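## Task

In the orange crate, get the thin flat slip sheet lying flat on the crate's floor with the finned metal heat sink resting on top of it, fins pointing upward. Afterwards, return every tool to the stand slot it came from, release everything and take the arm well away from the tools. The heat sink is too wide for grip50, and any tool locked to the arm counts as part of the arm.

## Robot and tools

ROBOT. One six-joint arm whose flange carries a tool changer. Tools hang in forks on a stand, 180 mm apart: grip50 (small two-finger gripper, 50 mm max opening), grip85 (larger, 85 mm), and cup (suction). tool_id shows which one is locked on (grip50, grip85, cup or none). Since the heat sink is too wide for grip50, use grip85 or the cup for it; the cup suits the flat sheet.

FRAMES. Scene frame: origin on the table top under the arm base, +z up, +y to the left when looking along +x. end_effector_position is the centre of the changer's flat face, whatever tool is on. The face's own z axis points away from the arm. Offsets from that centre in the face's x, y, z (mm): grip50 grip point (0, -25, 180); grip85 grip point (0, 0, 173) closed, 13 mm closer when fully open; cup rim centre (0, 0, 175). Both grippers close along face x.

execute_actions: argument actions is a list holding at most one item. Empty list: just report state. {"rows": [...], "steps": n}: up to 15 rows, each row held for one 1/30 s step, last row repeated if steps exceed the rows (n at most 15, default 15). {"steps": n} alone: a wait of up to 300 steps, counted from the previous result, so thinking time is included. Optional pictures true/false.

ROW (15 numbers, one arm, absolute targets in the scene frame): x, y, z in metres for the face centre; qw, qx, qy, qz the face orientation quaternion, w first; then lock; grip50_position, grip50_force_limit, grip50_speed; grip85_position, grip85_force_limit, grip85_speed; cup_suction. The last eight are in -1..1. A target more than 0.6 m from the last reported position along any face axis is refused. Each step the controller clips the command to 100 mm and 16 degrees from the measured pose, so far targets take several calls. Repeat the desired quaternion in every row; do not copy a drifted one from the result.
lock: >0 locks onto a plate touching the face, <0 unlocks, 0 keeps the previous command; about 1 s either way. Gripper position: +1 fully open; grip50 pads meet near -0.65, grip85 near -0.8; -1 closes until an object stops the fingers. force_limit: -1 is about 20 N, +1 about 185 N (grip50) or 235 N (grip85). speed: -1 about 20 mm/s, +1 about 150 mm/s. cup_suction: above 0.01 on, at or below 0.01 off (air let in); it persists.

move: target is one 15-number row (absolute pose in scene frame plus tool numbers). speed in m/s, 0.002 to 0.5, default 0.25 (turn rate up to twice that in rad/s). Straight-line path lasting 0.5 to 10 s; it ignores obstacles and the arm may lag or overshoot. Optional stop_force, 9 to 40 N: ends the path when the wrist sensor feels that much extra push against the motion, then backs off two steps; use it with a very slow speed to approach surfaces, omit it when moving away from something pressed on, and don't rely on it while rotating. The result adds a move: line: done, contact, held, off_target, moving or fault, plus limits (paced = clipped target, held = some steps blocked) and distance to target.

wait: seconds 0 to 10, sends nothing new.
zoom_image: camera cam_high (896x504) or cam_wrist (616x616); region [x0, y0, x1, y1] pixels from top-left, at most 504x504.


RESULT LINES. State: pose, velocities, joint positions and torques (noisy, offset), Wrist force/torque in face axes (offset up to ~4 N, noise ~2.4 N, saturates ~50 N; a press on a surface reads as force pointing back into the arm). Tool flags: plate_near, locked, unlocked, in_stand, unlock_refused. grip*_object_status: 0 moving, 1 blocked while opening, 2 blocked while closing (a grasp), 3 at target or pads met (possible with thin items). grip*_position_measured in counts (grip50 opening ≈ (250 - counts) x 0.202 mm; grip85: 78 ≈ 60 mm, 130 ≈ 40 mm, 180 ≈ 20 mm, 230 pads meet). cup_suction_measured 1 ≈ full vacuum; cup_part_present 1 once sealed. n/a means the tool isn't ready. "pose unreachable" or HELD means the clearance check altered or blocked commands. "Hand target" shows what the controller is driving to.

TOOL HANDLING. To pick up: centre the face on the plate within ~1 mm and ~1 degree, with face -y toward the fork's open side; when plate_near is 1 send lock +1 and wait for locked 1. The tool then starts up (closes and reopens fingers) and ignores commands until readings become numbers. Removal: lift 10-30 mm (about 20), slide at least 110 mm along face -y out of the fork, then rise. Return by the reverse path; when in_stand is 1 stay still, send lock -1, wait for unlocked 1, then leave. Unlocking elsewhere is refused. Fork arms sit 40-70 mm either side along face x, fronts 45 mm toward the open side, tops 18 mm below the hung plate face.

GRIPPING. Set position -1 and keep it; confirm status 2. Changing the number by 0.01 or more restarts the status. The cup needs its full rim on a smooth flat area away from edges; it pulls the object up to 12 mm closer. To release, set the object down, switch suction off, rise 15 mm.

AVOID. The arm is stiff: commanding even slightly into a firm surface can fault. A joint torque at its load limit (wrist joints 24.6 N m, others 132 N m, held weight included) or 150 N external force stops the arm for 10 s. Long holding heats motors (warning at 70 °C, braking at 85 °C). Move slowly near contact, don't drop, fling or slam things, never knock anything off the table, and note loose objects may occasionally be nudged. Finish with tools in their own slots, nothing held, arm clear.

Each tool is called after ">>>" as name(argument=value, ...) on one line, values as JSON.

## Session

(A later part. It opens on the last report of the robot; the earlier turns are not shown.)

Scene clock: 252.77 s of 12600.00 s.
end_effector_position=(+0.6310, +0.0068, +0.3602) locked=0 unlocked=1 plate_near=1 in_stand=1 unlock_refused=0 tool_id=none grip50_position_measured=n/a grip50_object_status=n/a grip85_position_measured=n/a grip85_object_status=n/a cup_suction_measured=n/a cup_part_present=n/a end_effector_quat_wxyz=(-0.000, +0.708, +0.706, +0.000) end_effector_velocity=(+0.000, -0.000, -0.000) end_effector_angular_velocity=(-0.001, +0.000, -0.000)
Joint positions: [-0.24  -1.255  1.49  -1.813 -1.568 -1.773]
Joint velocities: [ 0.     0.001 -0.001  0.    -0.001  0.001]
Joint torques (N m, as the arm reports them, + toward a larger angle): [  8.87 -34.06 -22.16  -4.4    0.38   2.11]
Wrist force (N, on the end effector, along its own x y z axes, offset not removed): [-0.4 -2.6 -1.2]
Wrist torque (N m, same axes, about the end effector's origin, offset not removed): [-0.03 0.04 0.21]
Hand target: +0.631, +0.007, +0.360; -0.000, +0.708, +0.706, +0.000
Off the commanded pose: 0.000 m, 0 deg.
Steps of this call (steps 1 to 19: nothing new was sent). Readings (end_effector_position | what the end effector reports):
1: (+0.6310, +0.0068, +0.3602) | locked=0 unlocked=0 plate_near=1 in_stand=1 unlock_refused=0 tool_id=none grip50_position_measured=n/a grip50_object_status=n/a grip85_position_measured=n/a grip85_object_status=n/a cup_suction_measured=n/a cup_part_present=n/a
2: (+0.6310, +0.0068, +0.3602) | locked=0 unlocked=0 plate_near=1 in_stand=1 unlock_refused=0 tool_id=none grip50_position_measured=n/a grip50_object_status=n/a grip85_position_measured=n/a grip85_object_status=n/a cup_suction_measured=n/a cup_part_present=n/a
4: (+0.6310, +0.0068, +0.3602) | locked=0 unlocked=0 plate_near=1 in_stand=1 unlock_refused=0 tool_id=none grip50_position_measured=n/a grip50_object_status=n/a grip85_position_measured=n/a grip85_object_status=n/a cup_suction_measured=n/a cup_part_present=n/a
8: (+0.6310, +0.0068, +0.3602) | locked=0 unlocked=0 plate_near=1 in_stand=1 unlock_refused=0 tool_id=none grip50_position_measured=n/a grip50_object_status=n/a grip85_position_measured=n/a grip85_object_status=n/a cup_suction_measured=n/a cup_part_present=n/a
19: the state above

>>> move(target=[0.6310, 0.0068, 0.385, 0, 0.7080, 0.7062, 0, 0, 1, 0, 0, 1, -0.5, 0.5, 0], speed=0.08)

>>> zoom_image(camera="cam_wrist", region=[130, 270, 480, 410])

>>> zoom_image(camera="cam_wrist", region=[215, 280, 385, 400])

>>> move(target=[0.6305, -0.1732, 0.385, 0, 0.7080, 0.7062, 0, 0, 1, 0, 0, 1, -0.5, 0.5, 0], speed=0.3)

>>> zoom_image(camera="cam_wrist", region=[130, 270, 480, 410])

>>> zoom_image(camera="cam_wrist", region=[215, 280, 385, 400])

Scene clock: 258.20 s of 12600.00 s.
end_effector_position=(+0.6310, +0.0068, +0.3848) locked=0 unlocked=1 plate_near=0 in_stand=0 unlock_refused=0 tool_id=none grip50_position_measured=n/a grip50_object_status=n/a grip85_position_measured=n/a grip85_object_status=n/a cup_suction_measured=n/a cup_part_present=n/a end_effector_quat_wxyz=(+0.000, +0.708, +0.706, +0.000) end_effector_velocity=(-0.000, -0.001, +0.002) end_effector_angular_velocity=(+0.001, -0.000, -0.001)
Joint positions: [-0.24  -1.267  1.442 -1.753 -1.568 -1.773]
Joint velocities: [-0.001 -0.001 -0.004  0.005  0.001  0.   ]
Joint torques (N m, as the arm reports them, + toward a larger angle): [ -5.86 -47.27 -34.48  -1.65  -2.53  -2.25]
Wrist force (N, on the end effector, along its own x y z axes, offset not removed): [0.0 -1.2 -0.2]
Wrist torque (N m, same axes, about the end effector's origin, offset not removed): [0.16 -0.08 0.19]
Hand target: +0.631, +0.007, +0.385; +0.000, +0.708, +0.706, +0.000
Off the commanded pose: 0.000 m, 0 deg.
move: done
camera_calibration (this result's frames):
cam_wrist: T_world_to_cam=[[-0.051084, 0.998382, 0.0249678, 0.0134891], [0.947525, 0.0405517, 0.317101, -0.668518], [0.315575, 0.0398564, -0.948063, 0.215464], [0, 0, 0, 1]] pos_world=[0.566131, 0.00505462, 0.415924]

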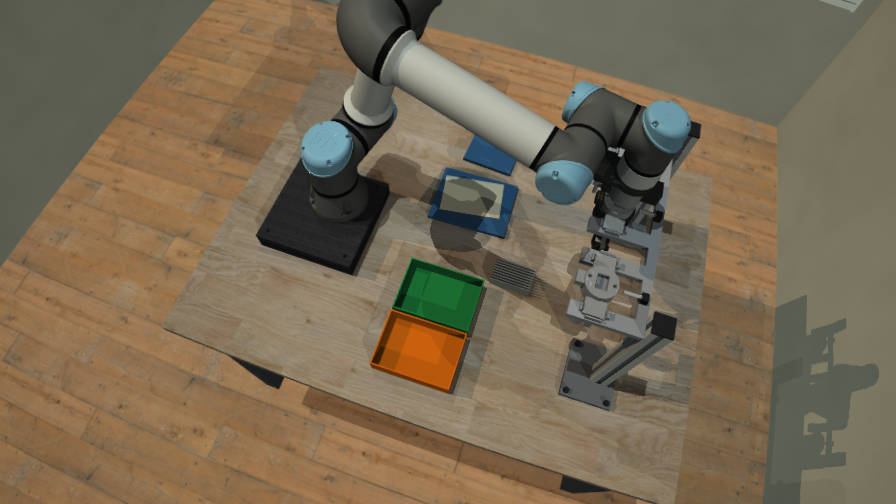

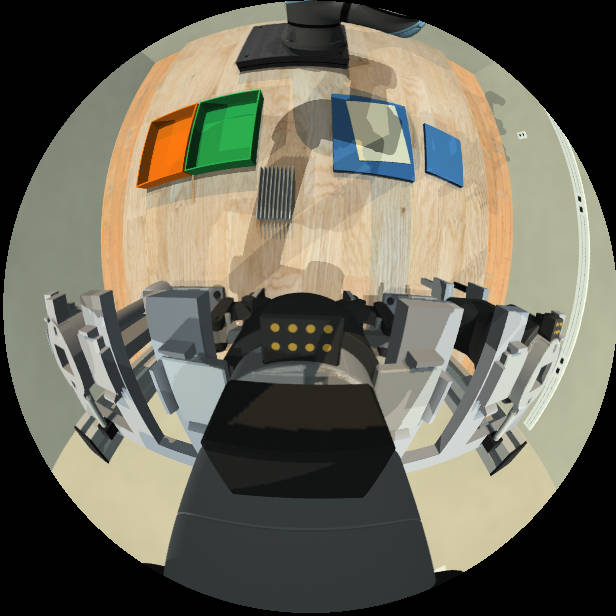

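Region (130, 270, 480, 410) of cam_wrist's 616x616 image, scaled by 1.440, with more detail than that image has; it fills the top 202 rows of this view, and the rest is white.

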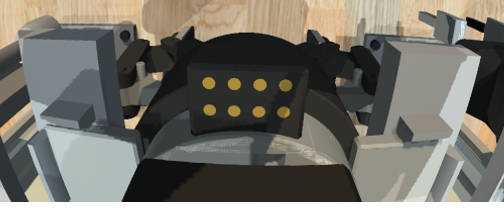

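Region (215, 280, 385, 400) of cam_wrist's 616x616 image, scaled by 2.965, with more detail than that image has; it fills the top 356 rows of this view, and the rest is white.

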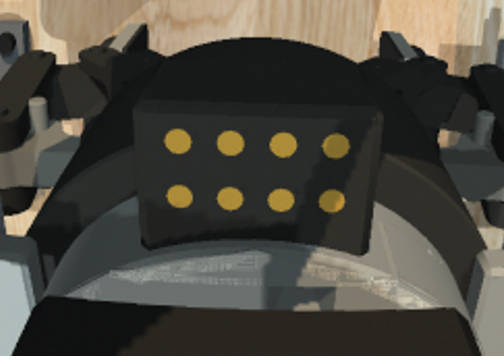

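Scene clock: 259.43 s of 12600.00 s.
end_effector_position=(+0.6305, -0.1729, +0.3850) locked=0 unlocked=1 plate_near=0 in_stand=0 unlock_refused=0 tool_id=none grip50_position_measured=n/a grip50_object_status=n/a grip85_position_measured=n/a grip85_object_status=n/a cup_suction_measured=n/a cup_part_present=n/a end_effector_quat_wxyz=(+0.000, +0.708, +0.706, +0.000) end_effector_velocity=(+0.000, -0.002, +0.002) end_effector_angular_velocity=(-0.000, -0.003, -0.001)
Joint positions: [-0.512 -1.212  1.367 -1.732 -1.565 -2.045]
Joint velocities: [-0.003  0.    -0.004  0.001  0.002 -0.002]
Joint torques (N m, as the arm reports them, + toward a larger angle): [ -6.97 -31.88 -34.54  -1.81   2.44  -2.48]
Wrist force (N, on the end effector, along its own x y z axes, offset not removed): [0.6 -1.0 -1.3]
Wrist torque (N m, same axes, about the end effector's origin, offset not removed): [0.13 -0.04 0.17]
Hand target: +0.631, -0.173, +0.385; +0.000, +0.708, +0.706, +0.000
Off the commanded pose: 0.000 m, 0 deg.
move: done
camera_calibration (this result's frames):
cam_wrist: T_world_to_cam=[[-0.0511859, 0.998363, 0.0255214, 0.192727], [0.947298, 0.040444, 0.317791, -0.660944], [0.316239, 0.0404428, -0.947817, 0.222547], [0, 0, 0, 1]] pos_world=[0.565597, -0.174681, 0.416058]

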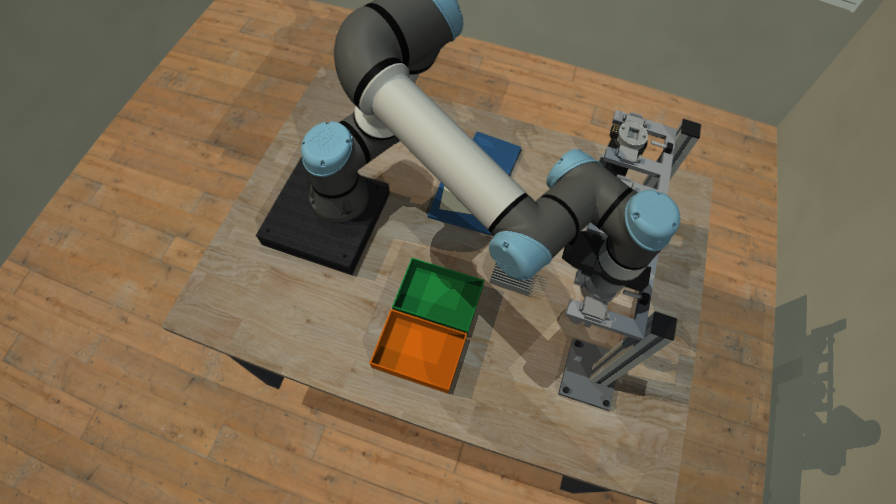

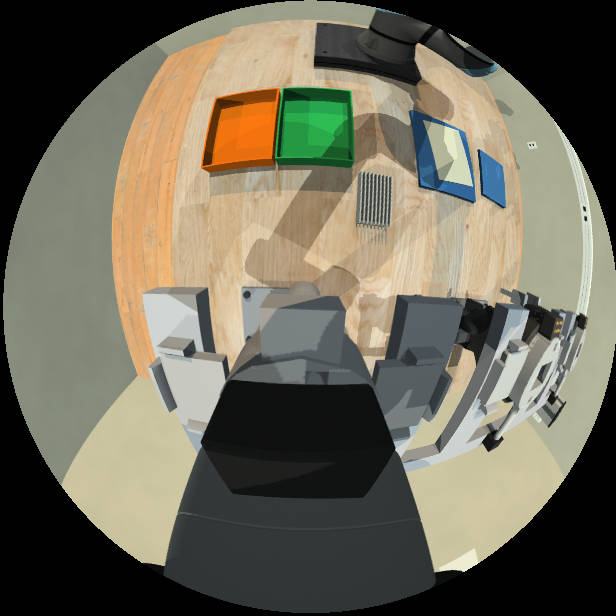

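Region (130, 270, 480, 410) of cam_wrist's 616x616 image, scaled by 1.440, with more detail than that image has; it fills the top 202 rows of this view, and the rest is white.

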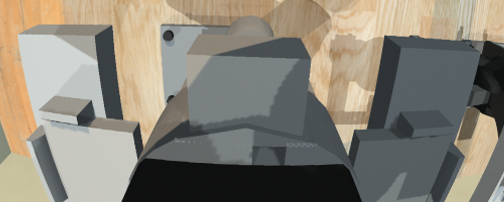

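Region (215, 280, 385, 400) of cam_wrist's 616x616 image, scaled by 2.965, with more detail than that image has; it fills the top 356 rows of this view, and the rest is white.

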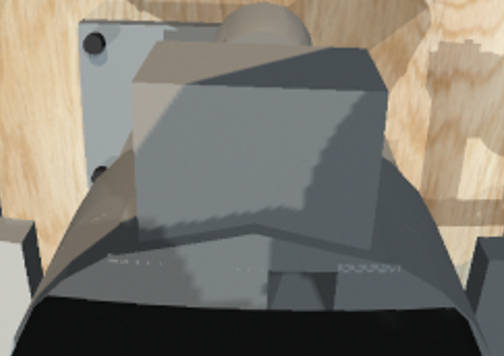

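>>> move(target=[0.6286, -0.1731, 0.368, 0, 0.70988, 0.70432, 0, 0, 1, 0, 0, 1, -0.5, 0.5, 0], speed=0.03, stop_force=12)

>>> move(target=[0.6286, -0.1731, 0.357, 0, 0.70988, 0.70432, 0, 0, 1, 0, 0, 1, -0.5, 0.5, 0], speed=0.006, stop_force=12)

Scene clock: 273.30 s of 12600.00 s.
end_effector_position=(+0.6286, -0.1731, +0.3682) locked=0 unlocked=1 plate_near=0 in_stand=0 unlock_refused=0 tool_id=none grip50_position_measured=n/a grip50_object_status=n/a grip85_position_measured=n/a grip85_object_status=n/a cup_suction_measured=n/a cup_part_present=n/a end_effector_quat_wxyz=(-0.000, +0.710, +0.704, +0.000) end_effector_velocity=(+0.000, -0.000, -0.002) end_effector_angular_velocity=(-0.000, -0.001, -0.000)
Joint positions: [-0.514 -1.209  1.406 -1.774 -1.566 -2.041]
Joint velocities: [-0.     0.001  0.004 -0.006  0.    -0.   ]
Joint torques (N m, as the arm reports them, + toward a larger angle): [ -6.28 -32.5  -20.2   -4.    -2.86   2.37]
Wrist force (N, on the end effector, along its own x y z axes, offset not removed): [-0.9 -0.6 0.6]
Wrist torque (N m, same axes, about the end effector's origin, offset not removed): [0.11 0.03 0.17]
Hand target: +0.629, -0.173, +0.368; -0.000, +0.710, +0.704, +0.000
Off the commanded pose: 0.000 m, 0 deg.
move: done
camera_calibration (this result's frames):
cam_wrist: T_world_to_cam=[[-0.0459227, 0.998632, 0.0249968, 0.190176], [0.947731, 0.0356454, 0.317072, -0.654643], [0.315747, 0.038251, -0.948072, 0.207298], [0, 0, 0, 1]] pos_world=[0.563705, -0.17451, 0.399348]

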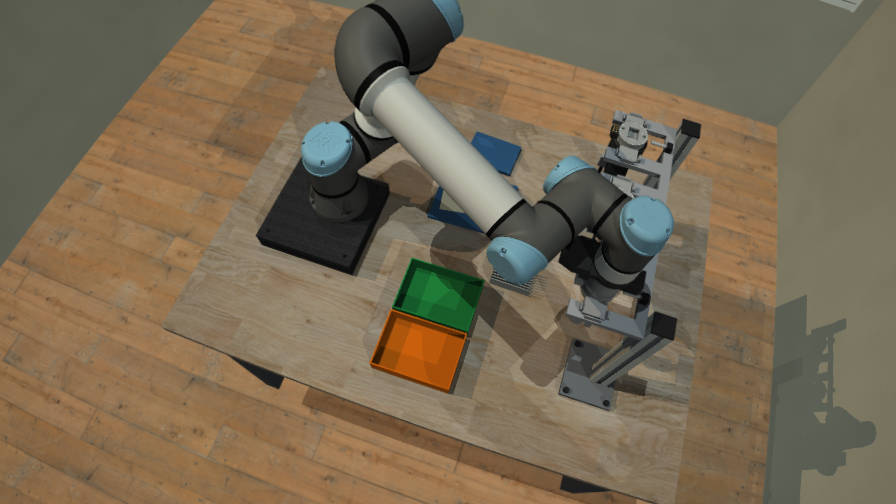

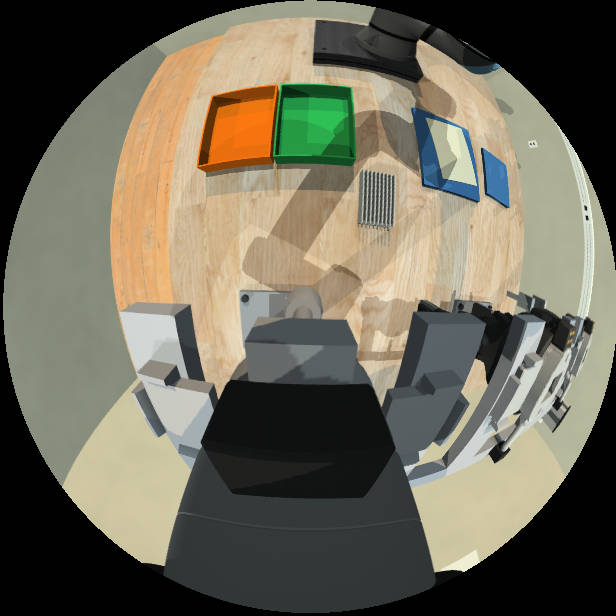

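Scene clock: 275.13 s of 12600.00 s.
end_effector_position=(+0.6286, -0.1731, +0.3597) locked=0 unlocked=1 plate_near=1 in_stand=1 unlock_refused=0 tool_id=none grip50_position_measured=n/a grip50_object_status=n/a grip85_position_measured=n/a grip85_object_status=n/a cup_suction_measured=n/a cup_part_present=n/a end_effector_quat_wxyz=(+0.000, +0.710, +0.704, +0.000) end_effector_velocity=(-0.000, -0.000, +0.001) end_effector_angular_velocity=(+0.001, +0.003, +0.000)
Joint positions: [-0.514 -1.205  1.422 -1.795 -1.566 -2.041]
Joint velocities: [-0.     0.    -0.003  0.006 -0.    -0.001]
Joint torques (N m, as the arm reports them, + toward a larger angle): [  3.61 -19.12 -18.55   1.11  -2.75   2.04]
Wrist force (N, on the end effector, along its own x y z axes, offset not removed): [-1.2 3.1 -31.8]
Wrist torque (N m, same axes, about the end effector's origin, offset not removed): [0.50 0.89 0.27]
Hand target: +0.629, -0.173, +0.360; +0.000, +0.710, +0.704, +0.000
Off the commanded pose: 0.003 m, 0 deg.
move: contact
camera_calibration (this result's frames):
cam_wrist: T_world_to_cam=[[-0.0458007, 0.998641, 0.0248786, 0.190389], [0.947686, 0.0355611, 0.317217, -0.651927], [0.315901, 0.0381059, -0.948027, 0.199062], [0, 0, 0, 1]] pos_world=[0.563658, -0.174533, 0.390782]

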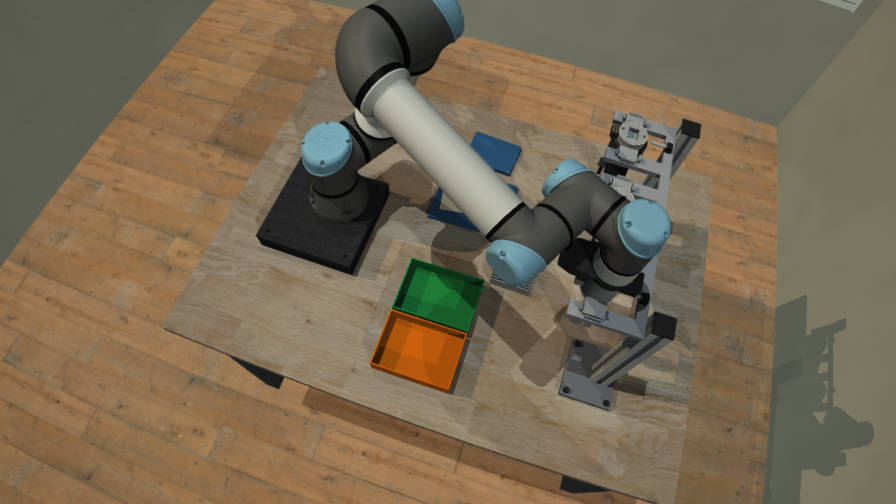

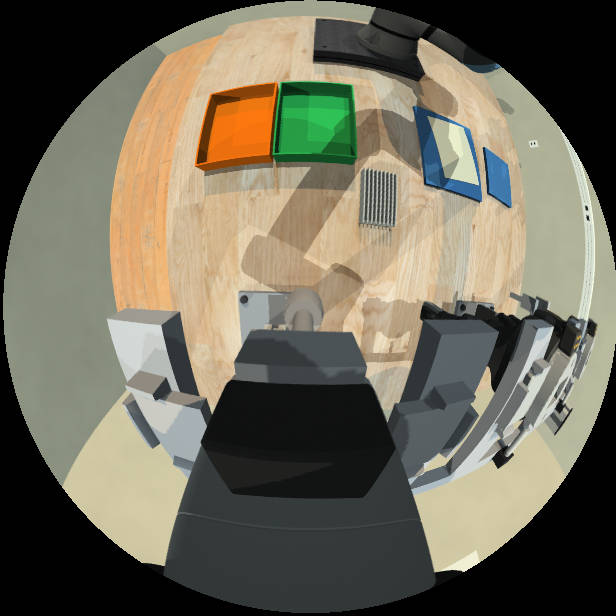

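>>> execute_actions(actions=[{"rows": [[0.6286, -0.1731, 0.3601, 0, 0.70988, 0.70432, 0, 1, 1, 0, 0, 1, -0.5, 0.5, 0]], "steps": 15}], pictures=false)

>>> execute_actions(actions=[{"steps": 19}], pictures=false)

Scene clock: 277.67 s of 12600.00 s.
end_effector_position=(+0.6286, -0.1731, +0.3600) locked=0 unlocked=0 plate_near=1 in_stand=1 unlock_refused=0 tool_id=none grip50_position_measured=n/a grip50_object_status=n/a grip85_position_measured=n/a grip85_object_status=n/a cup_suction_measured=n/a cup_part_present=n/a end_effector_quat_wxyz=(-0.000, +0.710, +0.704, -0.000) end_effector_velocity=(+0.000, -0.000, +0.001) end_effector_angular_velocity=(-0.001, -0.002, -0.001)
Joint positions: [-0.514 -1.205  1.421 -1.794 -1.566 -2.041]
Joint velocities: [-0.    -0.    -0.002 -0.    -0.     0.   ]
Joint torques (N m, as the arm reports them, + toward a larger angle): [  7.69 -46.79 -31.1   -1.39  -2.31  -0.26]
Wrist force (N, on the end effector, along its own x y z axes, offset not removed): [-0.6 0.5 -5.5]
Wrist torque (N m, same axes, about the end effector's origin, offset not removed): [0.06 0.11 0.27]
Hand target: +0.629, -0.173, +0.360; +0.000, +0.710, +0.704, -0.000
Off the commanded pose: 0.000 m, 0 deg.
Steps of this call (steps 1 to 61: nothing new was sent; steps 62 to 76: all 15 steps of this action). Readings (end_effector_position | what the end effector reports):
62: (+0.6286, -0.1731, +0.3599) | locked=0 unlocked=0 plate_near=1 in_stand=1 unlock_refused=0 tool_id=none grip50_position_measured=n/a grip50_object_status=n/a grip85_position_measured=n/a grip85_object_status=n/a cup_suction_measured=n/a cup_part_present=n/a
63: (+0.6286, -0.1731, +0.3599) | locked=0 unlocked=0 plate_near=1 in_stand=1 unlock_refused=0 tool_id=none grip50_position_measured=n/a grip50_object_status=n/a grip85_position_measured=n/a grip85_object_status=n/a cup_suction_measured=n/a cup_part_present=n/a
65: (+0.6286, -0.1731, +0.3600) | locked=0 unlocked=0 plate_near=1 in_stand=1 unlock_refused=0 tool_id=none grip50_position_measured=n/a grip50_object_status=n/a grip85_position_measured=n/a grip85_object_status=n/a cup_suction_measured=n/a cup_part_present=n/a
69: (+0.6286, -0.1731, +0.3600) | locked=0 unlocked=0 plate_near=1 in_stand=1 unlock_refused=0 tool_id=none grip50_position_measured=n/a grip50_object_status=n/a grip85_position_measured=n/a grip85_object_status=n/a cup_suction_measured=n/a cup_part_present=n/a
76: the state above

Scene clock: 278.30 s of 12600.00 s.
end_effector_position=(+0.6286, -0.1731, +0.3602) locked=1 unlocked=0 plate_near=1 in_stand=1 unlock_refused=0 tool_id=cup grip50_position_measured=n/a grip50_object_status=n/a grip85_position_measured=n/a grip85_object_status=n/a cup_suction_measured=n/a cup_part_present=n/a end_effector_quat_wxyz=(+0.000, +0.710, +0.704, +0.000) end_effector_velocity=(-0.000, -0.001, +0.001) end_effector_angular_velocity=(-0.001, -0.001, -0.001)
Joint positions: [-0.514 -1.205  1.421 -1.793 -1.566 -2.041]
Joint velocities: [-0.001 -0.001 -0.    -0.    -0.001  0.   ]
Joint torques (N m, as the arm reports them, + toward a larger angle): [ 10.02 -47.44 -30.91  -3.78  -1.82  -0.82]
Wrist force (N, on the end effector, along its own x y z axes, offset not removed): [-1.8 0.3 -10.6]
Wrist torque (N m, same axes, about the end effector's origin, offset not removed): [0.22 0.61 0.16]
Hand target: +0.629, -0.173, +0.360; +0.000, +0.710, +0.704, -0.000
Off the commanded pose: 0.000 m, 0 deg.
Steps of this call (steps 1 to 19: nothing new was sent). Readings (end_effector_position | what the end effector reports):
1: (+0.6286, -0.1731, +0.3600) | locked=0 unlocked=0 plate_near=1 in_stand=1 unlock_refused=0 tool_id=none grip50_position_measured=n/a grip50_object_status=n/a grip85_position_measured=n/a grip85_object_status=n/a cup_suction_measured=n/a cup_part_present=n/a
2: (+0.6286, -0.1731, +0.3601) | locked=0 unlocked=0 plate_near=1 in_stand=1 unlock_refused=0 tool_id=none grip50_position_measured=n/a grip50_object_status=n/a grip85_position_measured=n/a grip85_object_status=n/a cup_suction_measured=n/a cup_part_present=n/a
4: (+0.6286, -0.1731, +0.3601) | locked=0 unlocked=0 plate_near=1 in_stand=1 unlock_refused=0 tool_id=none grip50_position_measured=n/a grip50_object_status=n/a grip85_position_measured=n/a grip85_object_status=n/a cup_suction_measured=n/a cup_part_present=n/a
8: (+0.6286, -0.1731, +0.3601) | locked=0 unlocked=0 plate_near=1 in_stand=1 unlock_refused=0 tool_id=none grip50_position_measured=n/a grip50_object_status=n/a grip85_position_measured=n/a grip85_object_status=n/a cup_suction_measured=n/a cup_part_present=n/a
19: the state above

>>> move(target=[0.6286, -0.1731, 0.380, 0, 0.70988, 0.70432, 0, 0, 1, 0, 0, 1, -0.5, 0.5, 0], speed=0.08)

>>> move(target=[0.512, -0.1720, 0.380, 0, 0.70988, 0.70432, 0, 0, 1, 0, 0, 1, -0.5, 0.5, 0], speed=0.25)

>>> move(target=[0.355, 0.146, 0.32, 0, 0.65606, 0.75471, 0, 0, 1, 0, 0, 1, -0.5, 0.5, 0], speed=0.4)

Scene clock: 290.97 s of 12600.00 s.
end_effector_position=(+0.6286, -0.1730, +0.3798) locked=1 unlocked=0 plate_near=1 in_stand=0 unlock_refused=0 tool_id=cup grip50_position_measured=n/a grip50_object_status=n/a grip85_position_measured=n/a grip85_object_status=n/a cup_suction_measured=0.00 cup_part_present=0 end_effector_quat_wxyz=(+0.000, +0.710, +0.704, +0.000) end_effector_velocity=(+0.000, -0.000, +0.002) end_effector_angular_velocity=(+0.000, -0.001, -0.001)
Joint positions: [-0.514 -1.214  1.383 -1.746 -1.566 -2.041]
Joint velocities: [-0.    -0.    -0.005  0.005  0.001  0.   ]
Joint torques (N m, as the arm reports them, + toward a larger angle): [ -5.17 -53.64 -35.25  -2.45   1.71  -2.4 ]
Wrist force (N, on the end effector, along its own x y z axes, offset not removed): [0.0 0.2 -1.9]
Wrist torque (N m, same axes, about the end effector's origin, offset not removed): [0.10 0.00 0.23]
Hand target: +0.629, -0.173, +0.380; +0.000, +0.710, +0.704, +0.000
Off the commanded pose: 0.000 m, 0 deg.
move: done
camera_calibration (this result's frames):
cam_wrist: T_world_to_cam=[[-0.0459981, 0.998629, 0.0249799, 0.189871], [0.947719, 0.0357211, 0.3171, -0.658336], [0.315773, 0.0382599, -0.948063, 0.218225], [0, 0, 0, 1]] pos_world=[0.563741, -0.174444, 0.410906]

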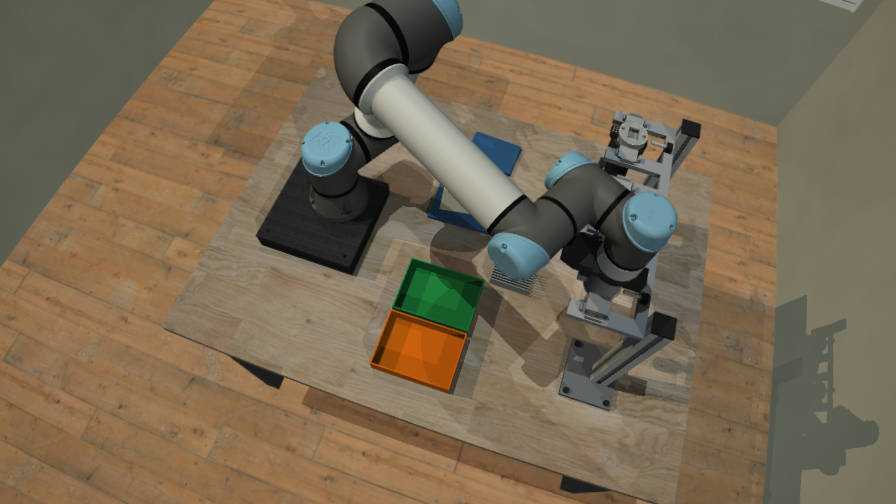

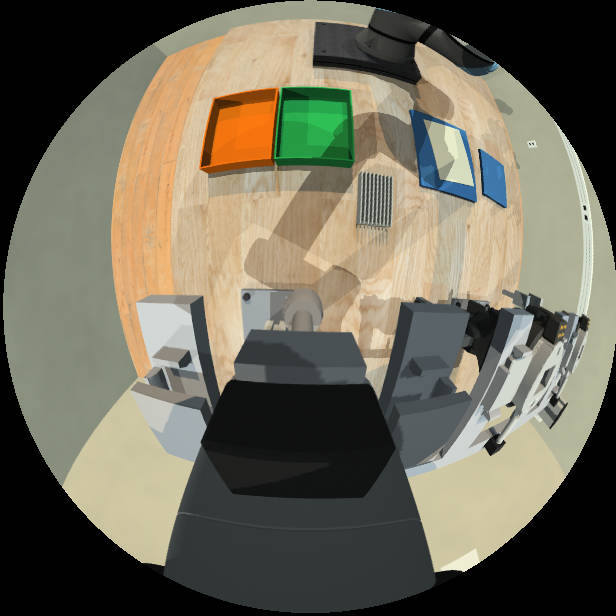

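Scene clock: 292.07 s of 12600.00 s.
end_effector_position=(+0.5122, -0.1719, +0.3801) locked=1 unlocked=0 plate_near=1 in_stand=0 unlock_refused=0 tool_id=cup grip50_position_measured=n/a grip50_object_status=n/a grip85_position_measured=n/a grip85_object_status=n/a cup_suction_measured=0.00 cup_part_present=0 end_effector_quat_wxyz=(+0.000, +0.710, +0.704, +0.000) end_effector_velocity=(-0.002, +0.000, +0.000) end_effector_angular_velocity=(-0.000, -0.001, +0.002)
Joint positions: [-0.614 -1.479  1.714 -1.812 -1.565 -2.141]
Joint velocities: [-0.002 -0.005  0.005 -0.001  0.001 -0.004]
Joint torques (N m, as the arm reports them, + toward a larger angle): [ -6.54 -40.   -22.09  -4.94   2.51  -2.42]
Wrist force (N, on the end effector, along its own x y z axes, offset not removed): [0.9 -0.7 0.2]
Wrist torque (N m, same axes, about the end effector's origin, offset not removed): [0.14 -0.06 0.07]
Hand target: +0.512, -0.172, +0.380; +0.000, +0.710, +0.704, +0.000
Off the commanded pose: 0.000 m, 0 deg.
move: done
camera_calibration (this result's frames):
cam_wrist: T_world_to_cam=[[-0.0458521, 0.998632, 0.0251479, 0.183296], [0.947662, 0.0355217, 0.317292, -0.548214], [0.315965, 0.0383803, -0.947994, 0.255089], [0, 0, 0, 1]] pos_world=[0.447327, -0.173362, 0.411158]

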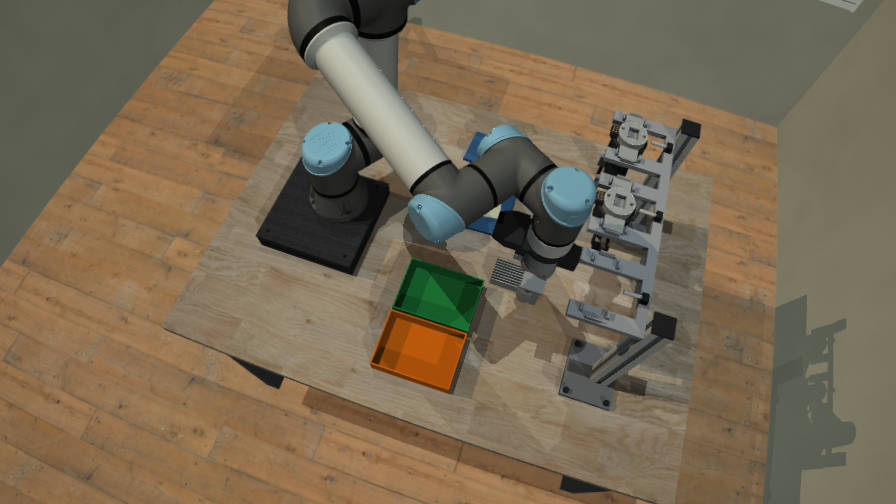

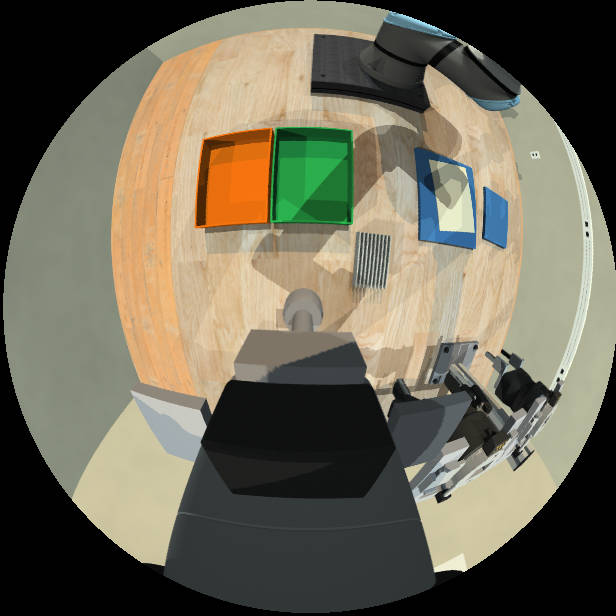

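Scene clock: 293.70 s of 12600.00 s.
end_effector_position=(+0.3548, +0.1457, +0.3201) locked=1 unlocked=0 plate_near=1 in_stand=0 unlock_refused=0 tool_id=cup grip50_position_measured=n/a grip50_object_status=n/a grip85_position_measured=n/a grip85_object_status=n/a cup_suction_measured=0.00 cup_part_present=0 end_effector_quat_wxyz=(-0.000, +0.656, +0.755, -0.001) end_effector_velocity=(-0.000, +0.002, -0.000) end_effector_angular_velocity=(-0.001, +0.000, -0.001)
Joint positions: [-0.002 -1.832  2.196 -1.941 -1.571 -1.677]
Joint velocities: [ 0.006  0.003 -0.001 -0.002 -0.001  0.007]
Joint torques (N m, as the arm reports them, + toward a larger angle): [  8.01  -4.94 -35.8   -5.1   -2.65   2.21]
Wrist force (N, on the end effector, along its own x y z axes, offset not removed): [-0.3 -0.9 -1.1]
Wrist torque (N m, same axes, about the end effector's origin, offset not removed): [0.12 0.03 0.23]
Hand target: +0.355, +0.146, +0.320; -0.000, +0.656, +0.755, -0.001
Off the commanded pose: 0.000 m, 0 deg.
move: done
camera_calibration (this result's frames):
cam_wrist: T_world_to_cam=[[-0.192061, 0.981092, 0.0239005, -0.0847718], [0.932681, 0.174899, 0.315462, -0.405717], [0.305317, 0.0828797, -0.948637, 0.233316], [0, 0, 0, 1]] pos_world=[0.290888, 0.134791, 0.351347]

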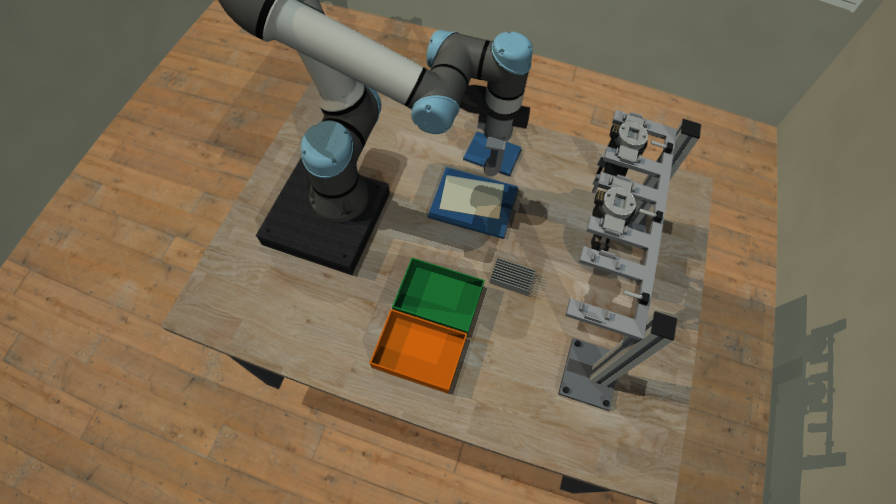

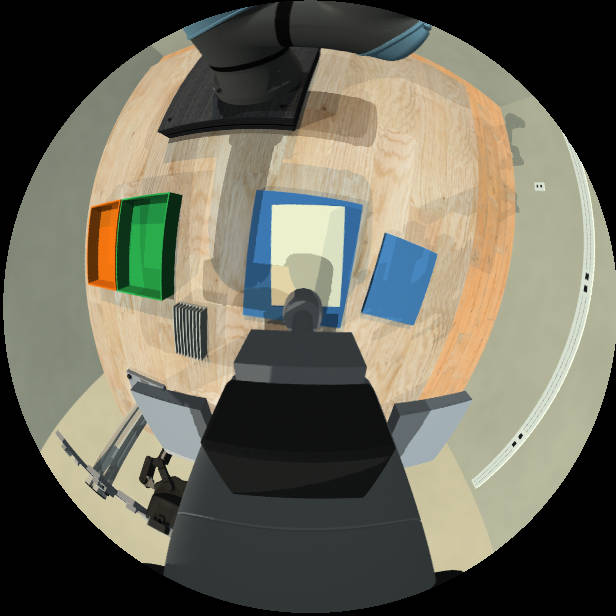

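>>> zoom_image(camera="cam_wrist", region=[235, 180, 375, 340])

Region (235, 180, 375, 340) of cam_wrist's 616x616 image, scaled by 3.150, with more detail than that image has; it fills the left 441 columns of this view, and the rest is white.

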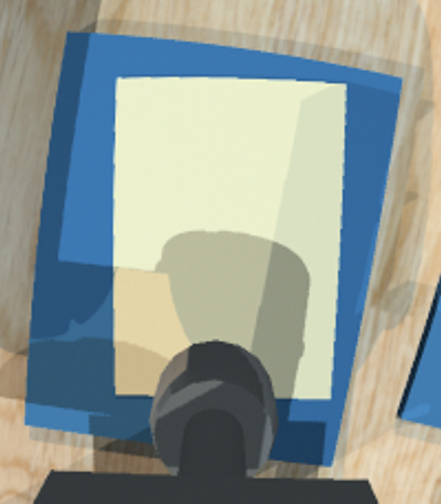

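>>> move(target=[0.3196, 0.1440, 0.194, 0, 0.65606, 0.75471, 0, 0, 1, 0, 0, 1, -0.5, 0.5, 0], speed=0.25)

>>> move(target=[0.3196, 0.1440, 0.182, 0, 0.65606, 0.75471, 0, 0, 1, 0, 0, 1, -0.5, 0.5, 1], speed=0.015, stop_force=10)

Scene clock: 311.03 s of 12600.00 s.
end_effector_position=(+0.3194, +0.1440, +0.1943) locked=1 unlocked=0 plate_near=1 in_stand=0 unlock_refused=0 tool_id=cup grip50_position_measured=n/a grip50_object_status=n/a grip85_position_measured=n/a grip85_object_status=n/a cup_suction_measured=0.00 cup_part_present=0 end_effector_quat_wxyz=(-0.000, +0.656, +0.755, -0.000) end_effector_velocity=(-0.000, +0.000, -0.003) end_effector_angular_velocity=(+0.001, +0.001, +0.000)
Joint positions: [-0.004 -1.704  2.486 -2.361 -1.569 -1.679]
Joint velocities: [ 0.     0.007  0.004 -0.01   0.001  0.   ]
Joint torques (N m, as the arm reports them, + toward a larger angle): [  8.73  -6.39 -16.34  -5.22   1.96   2.06]
Wrist force (N, on the end effector, along its own x y z axes, offset not removed): [1.3 -0.7 -0.2]
Wrist torque (N m, same axes, about the end effector's origin, offset not removed): [0.06 -0.08 0.17]
Hand target: +0.319, +0.144, +0.194; -0.000, +0.656, +0.755, +0.000
Off the commanded pose: 0.000 m, 0 deg.
move: done
camera_calibration (this result's frames):
cam_wrist: T_world_to_cam=[[-0.192039, 0.981068, 0.0250517, -0.087114], [0.932284, 0.174397, 0.316911, -0.332766], [0.306542, 0.0842144, -0.948124, 0.124227], [0, 0, 0, 1]] pos_world=[0.255422, 0.133036, 0.225422]

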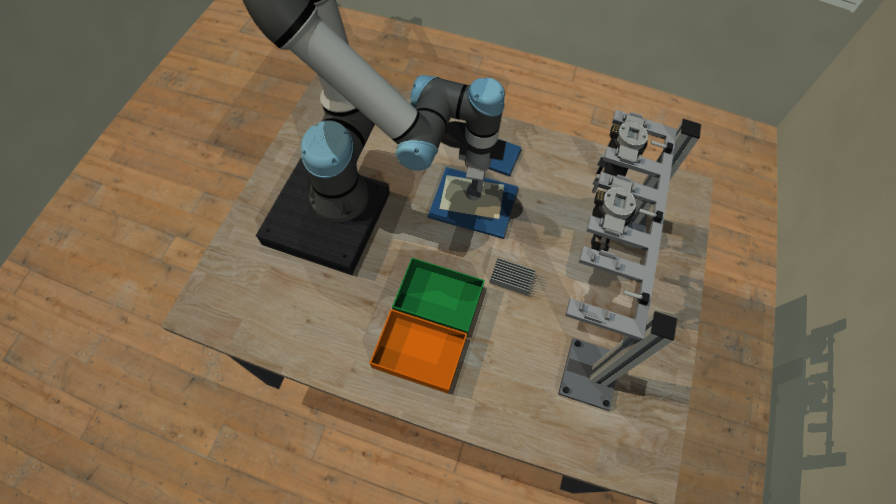

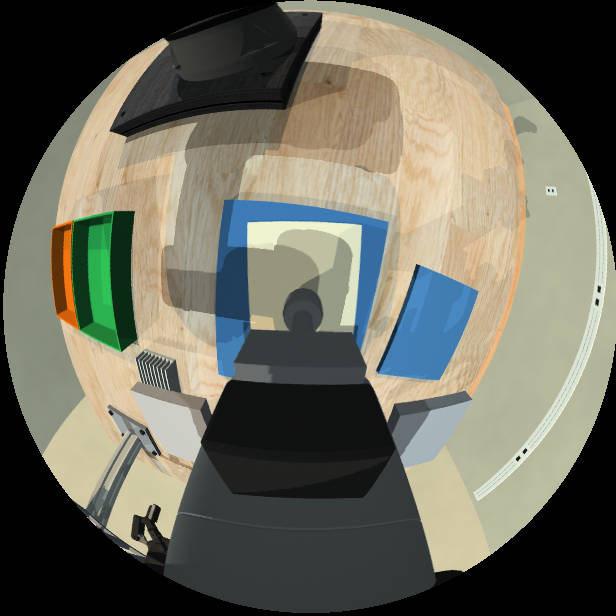

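Scene clock: 312.10 s of 12600.00 s.
end_effector_position=(+0.3196, +0.1440, +0.1822) locked=1 unlocked=0 plate_near=1 in_stand=0 unlock_refused=0 tool_id=cup grip50_position_measured=n/a grip50_object_status=n/a grip85_position_measured=n/a grip85_object_status=n/a cup_suction_measured=0.96 cup_part_present=1 end_effector_quat_wxyz=(-0.000, +0.656, +0.755, +0.000) end_effector_velocity=(-0.000, -0.000, -0.002) end_effector_angular_velocity=(+0.000, -0.001, -0.001)
Joint positions: [-0.003 -1.669  2.502 -2.412 -1.569 -1.678]
Joint velocities: [-0.     0.006  0.003 -0.01   0.     0.001]
Joint torques (N m, as the arm reports them, + toward a larger angle): [  8.41  -7.92 -14.94  -5.25   0.44   2.22]
Wrist force (N, on the end effector, along its own x y z axes, offset not removed): [0.9 1.1 0.1]
Wrist torque (N m, same axes, about the end effector's origin, offset not removed): [0.27 0.01 0.15]
Hand target: +0.320, +0.144, +0.182; -0.000, +0.656, +0.755, -0.000
Off the commanded pose: 0.000 m, 0 deg.
move: done
camera_calibration (this result's frames):
cam_wrist: T_world_to_cam=[[-0.192109, 0.981054, 0.0250289, -0.0867832], [0.932225, 0.174459, 0.317049, -0.329122], [0.306676, 0.0842406, -0.948079, 0.112696], [0, 0, 0, 1]] pos_world=[0.255582, 0.133064, 0.213365]

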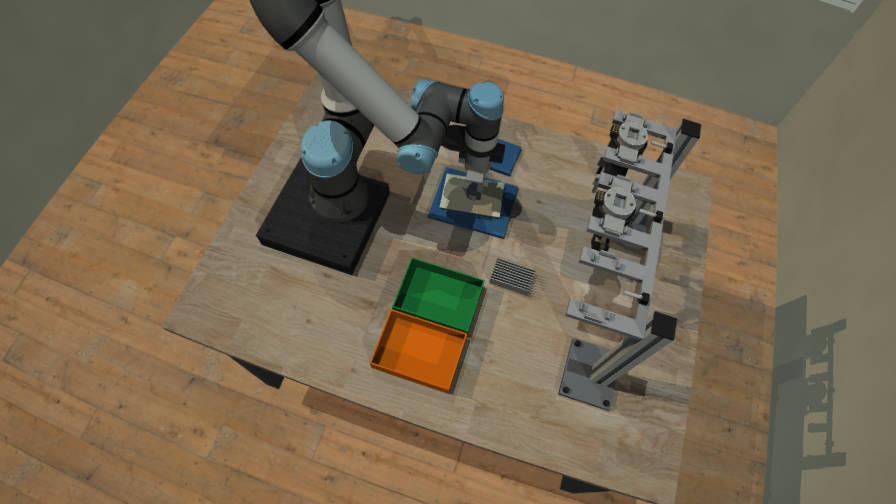

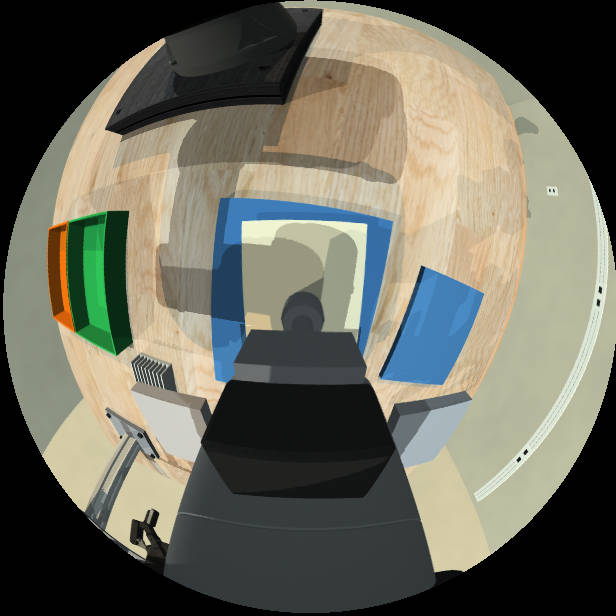

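>>> move(target=[0.322, 0.05, 0.228, 0, 0.675, 0.7378, 0, 0, 1, 0, 0, 1, -0.5, 0.5, 1], speed=0.25)

>>> move(target=[0.3308, -0.307, 0.222, 0, 0.70772, 0.70649, 0, 0, 1, 0, 0, 1, -0.5, 0.5, 1], speed=0.35)

>>> zoom_image(camera="cam_wrist", region=[210, 190, 400, 350])

Scene clock: 319.10 s of 12600.00 s.
end_effector_position=(+0.3222, +0.0503, +0.2279) locked=1 unlocked=0 plate_near=1 in_stand=0 unlock_refused=0 tool_id=cup grip50_position_measured=n/a grip50_object_status=n/a grip85_position_measured=n/a grip85_object_status=n/a cup_suction_measured=0.98 cup_part_present=1 end_effector_quat_wxyz=(+0.000, +0.675, +0.738, +0.000) end_effector_velocity=(+0.000, -0.002, +0.001) end_effector_angular_velocity=(+0.002, +0.000, -0.001)
Joint positions: [-0.306 -1.867  2.488 -2.2   -1.566 -1.93 ]
Joint velocities: [-0.007 -0.003 -0.002  0.006  0.002 -0.006]
Joint torques (N m, as the arm reports them, + toward a larger angle): [ -6.09 -20.48 -33.05  -2.52   2.66  -2.34]
Wrist force (N, on the end effector, along its own x y z axes, offset not removed): [-0.4 -0.9 -0.8]
Wrist torque (N m, same axes, about the end effector's origin, offset not removed): [0.09 0.01 0.23]
Hand target: +0.322, +0.050, +0.228; -0.000, +0.675, +0.738, +0.001
Off the commanded pose: 0.000 m, 0 deg.
move: done
camera_calibration (this result's frames):
cam_wrist: T_world_to_cam=[[-0.142093, 0.989523, 0.0255821, -0.0122095], [0.939657, 0.126717, 0.317786, -0.329824], [0.311215, 0.0691937, -0.947817, 0.162286], [0, 0, 0, 1]] pos_world=[0.25768, 0.0426466, 0.258943]

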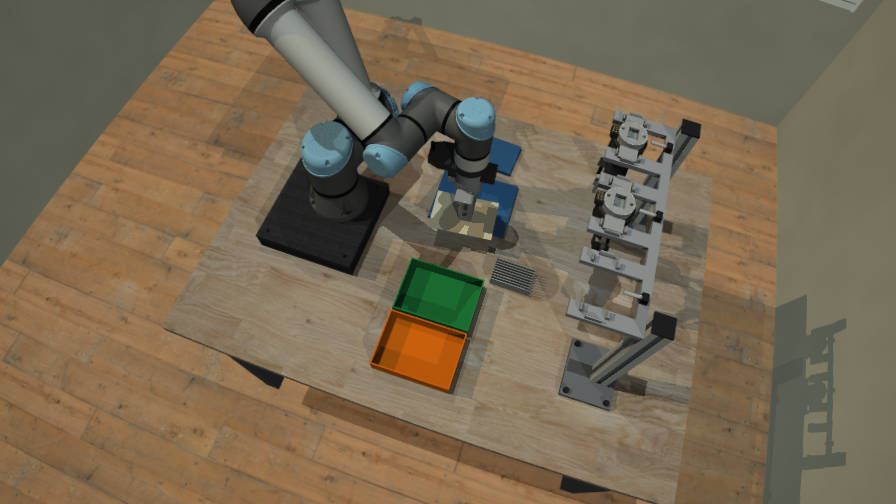

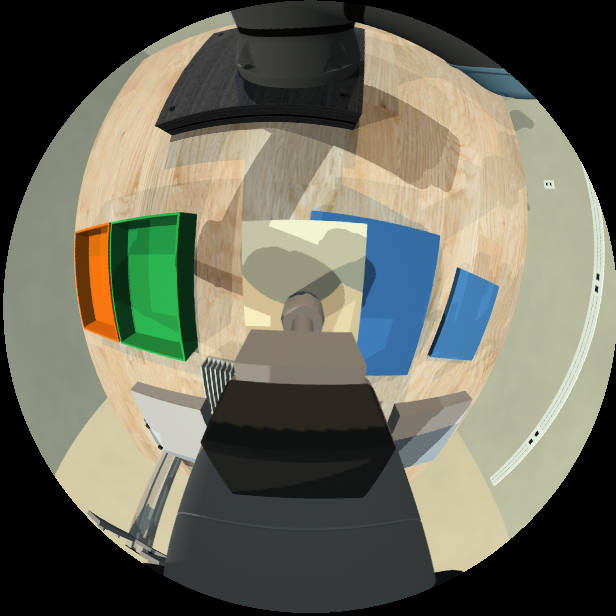

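Scene clock: 320.83 s of 12600.00 s.
end_effector_position=(+0.3310, -0.3066, +0.2220) locked=1 unlocked=0 plate_near=1 in_stand=0 unlock_refused=0 tool_id=cup grip50_position_measured=n/a grip50_object_status=n/a grip85_position_measured=n/a grip85_object_status=n/a cup_suction_measured=0.98 cup_part_present=1 end_effector_quat_wxyz=(+0.000, +0.708, +0.707, +0.001) end_effector_velocity=(+0.001, -0.003, +0.000) end_effector_angular_velocity=(-0.001, -0.001, -0.001)
Joint positions: [-1.089 -1.503  2.2   -2.271 -1.561 -2.623]
Joint velocities: [-0.001  0.005 -0.006 -0.     0.001 -0.001]
Joint torques (N m, as the arm reports them, + toward a larger angle): [ -6.29 -18.55 -30.61  -5.05   2.39  -2.56]
Wrist force (N, on the end effector, along its own x y z axes, offset not removed): [0.0 1.1 -0.9]
Wrist torque (N m, same axes, about the end effector's origin, offset not removed): [0.23 -0.02 0.14]
Hand target: +0.331, -0.307, +0.222; +0.000, +0.708, +0.706, +0.001
Off the commanded pose: 0.000 m, 0 deg.
move: done
camera_calibration (this result's frames):
cam_wrist: T_world_to_cam=[[-0.0520602, 0.998309, 0.0258472, 0.31524], [0.94673, 0.0411009, 0.319395, -0.319994], [0.317793, 0.0410981, -0.947269, 0.167707], [0, 0, 0, 1]] pos_world=[0.266063, -0.308447, 0.25292]

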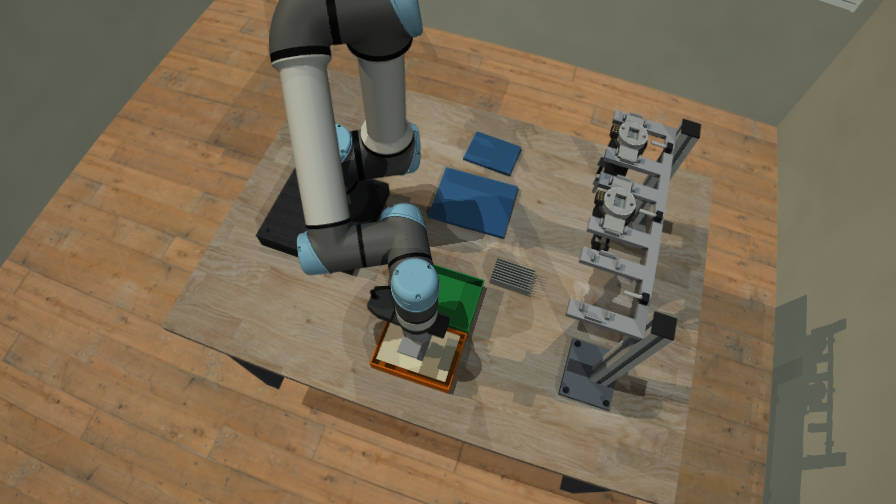

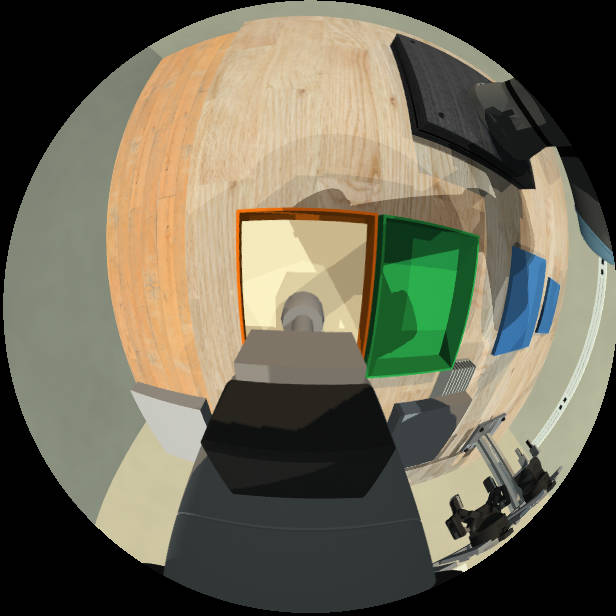

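Region (210, 190, 400, 350) of cam_wrist's 616x616 image, scaled by 2.653, with more detail than that image has; it fills the top 424 rows of this view, and the rest is white.

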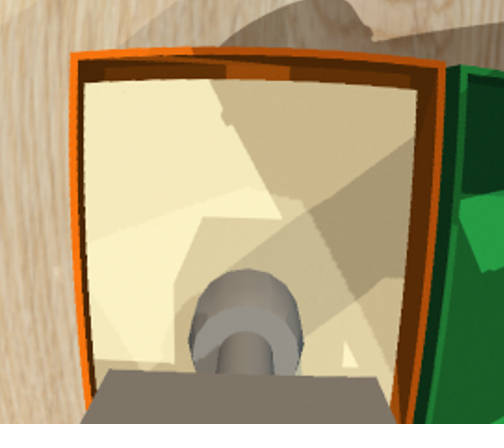

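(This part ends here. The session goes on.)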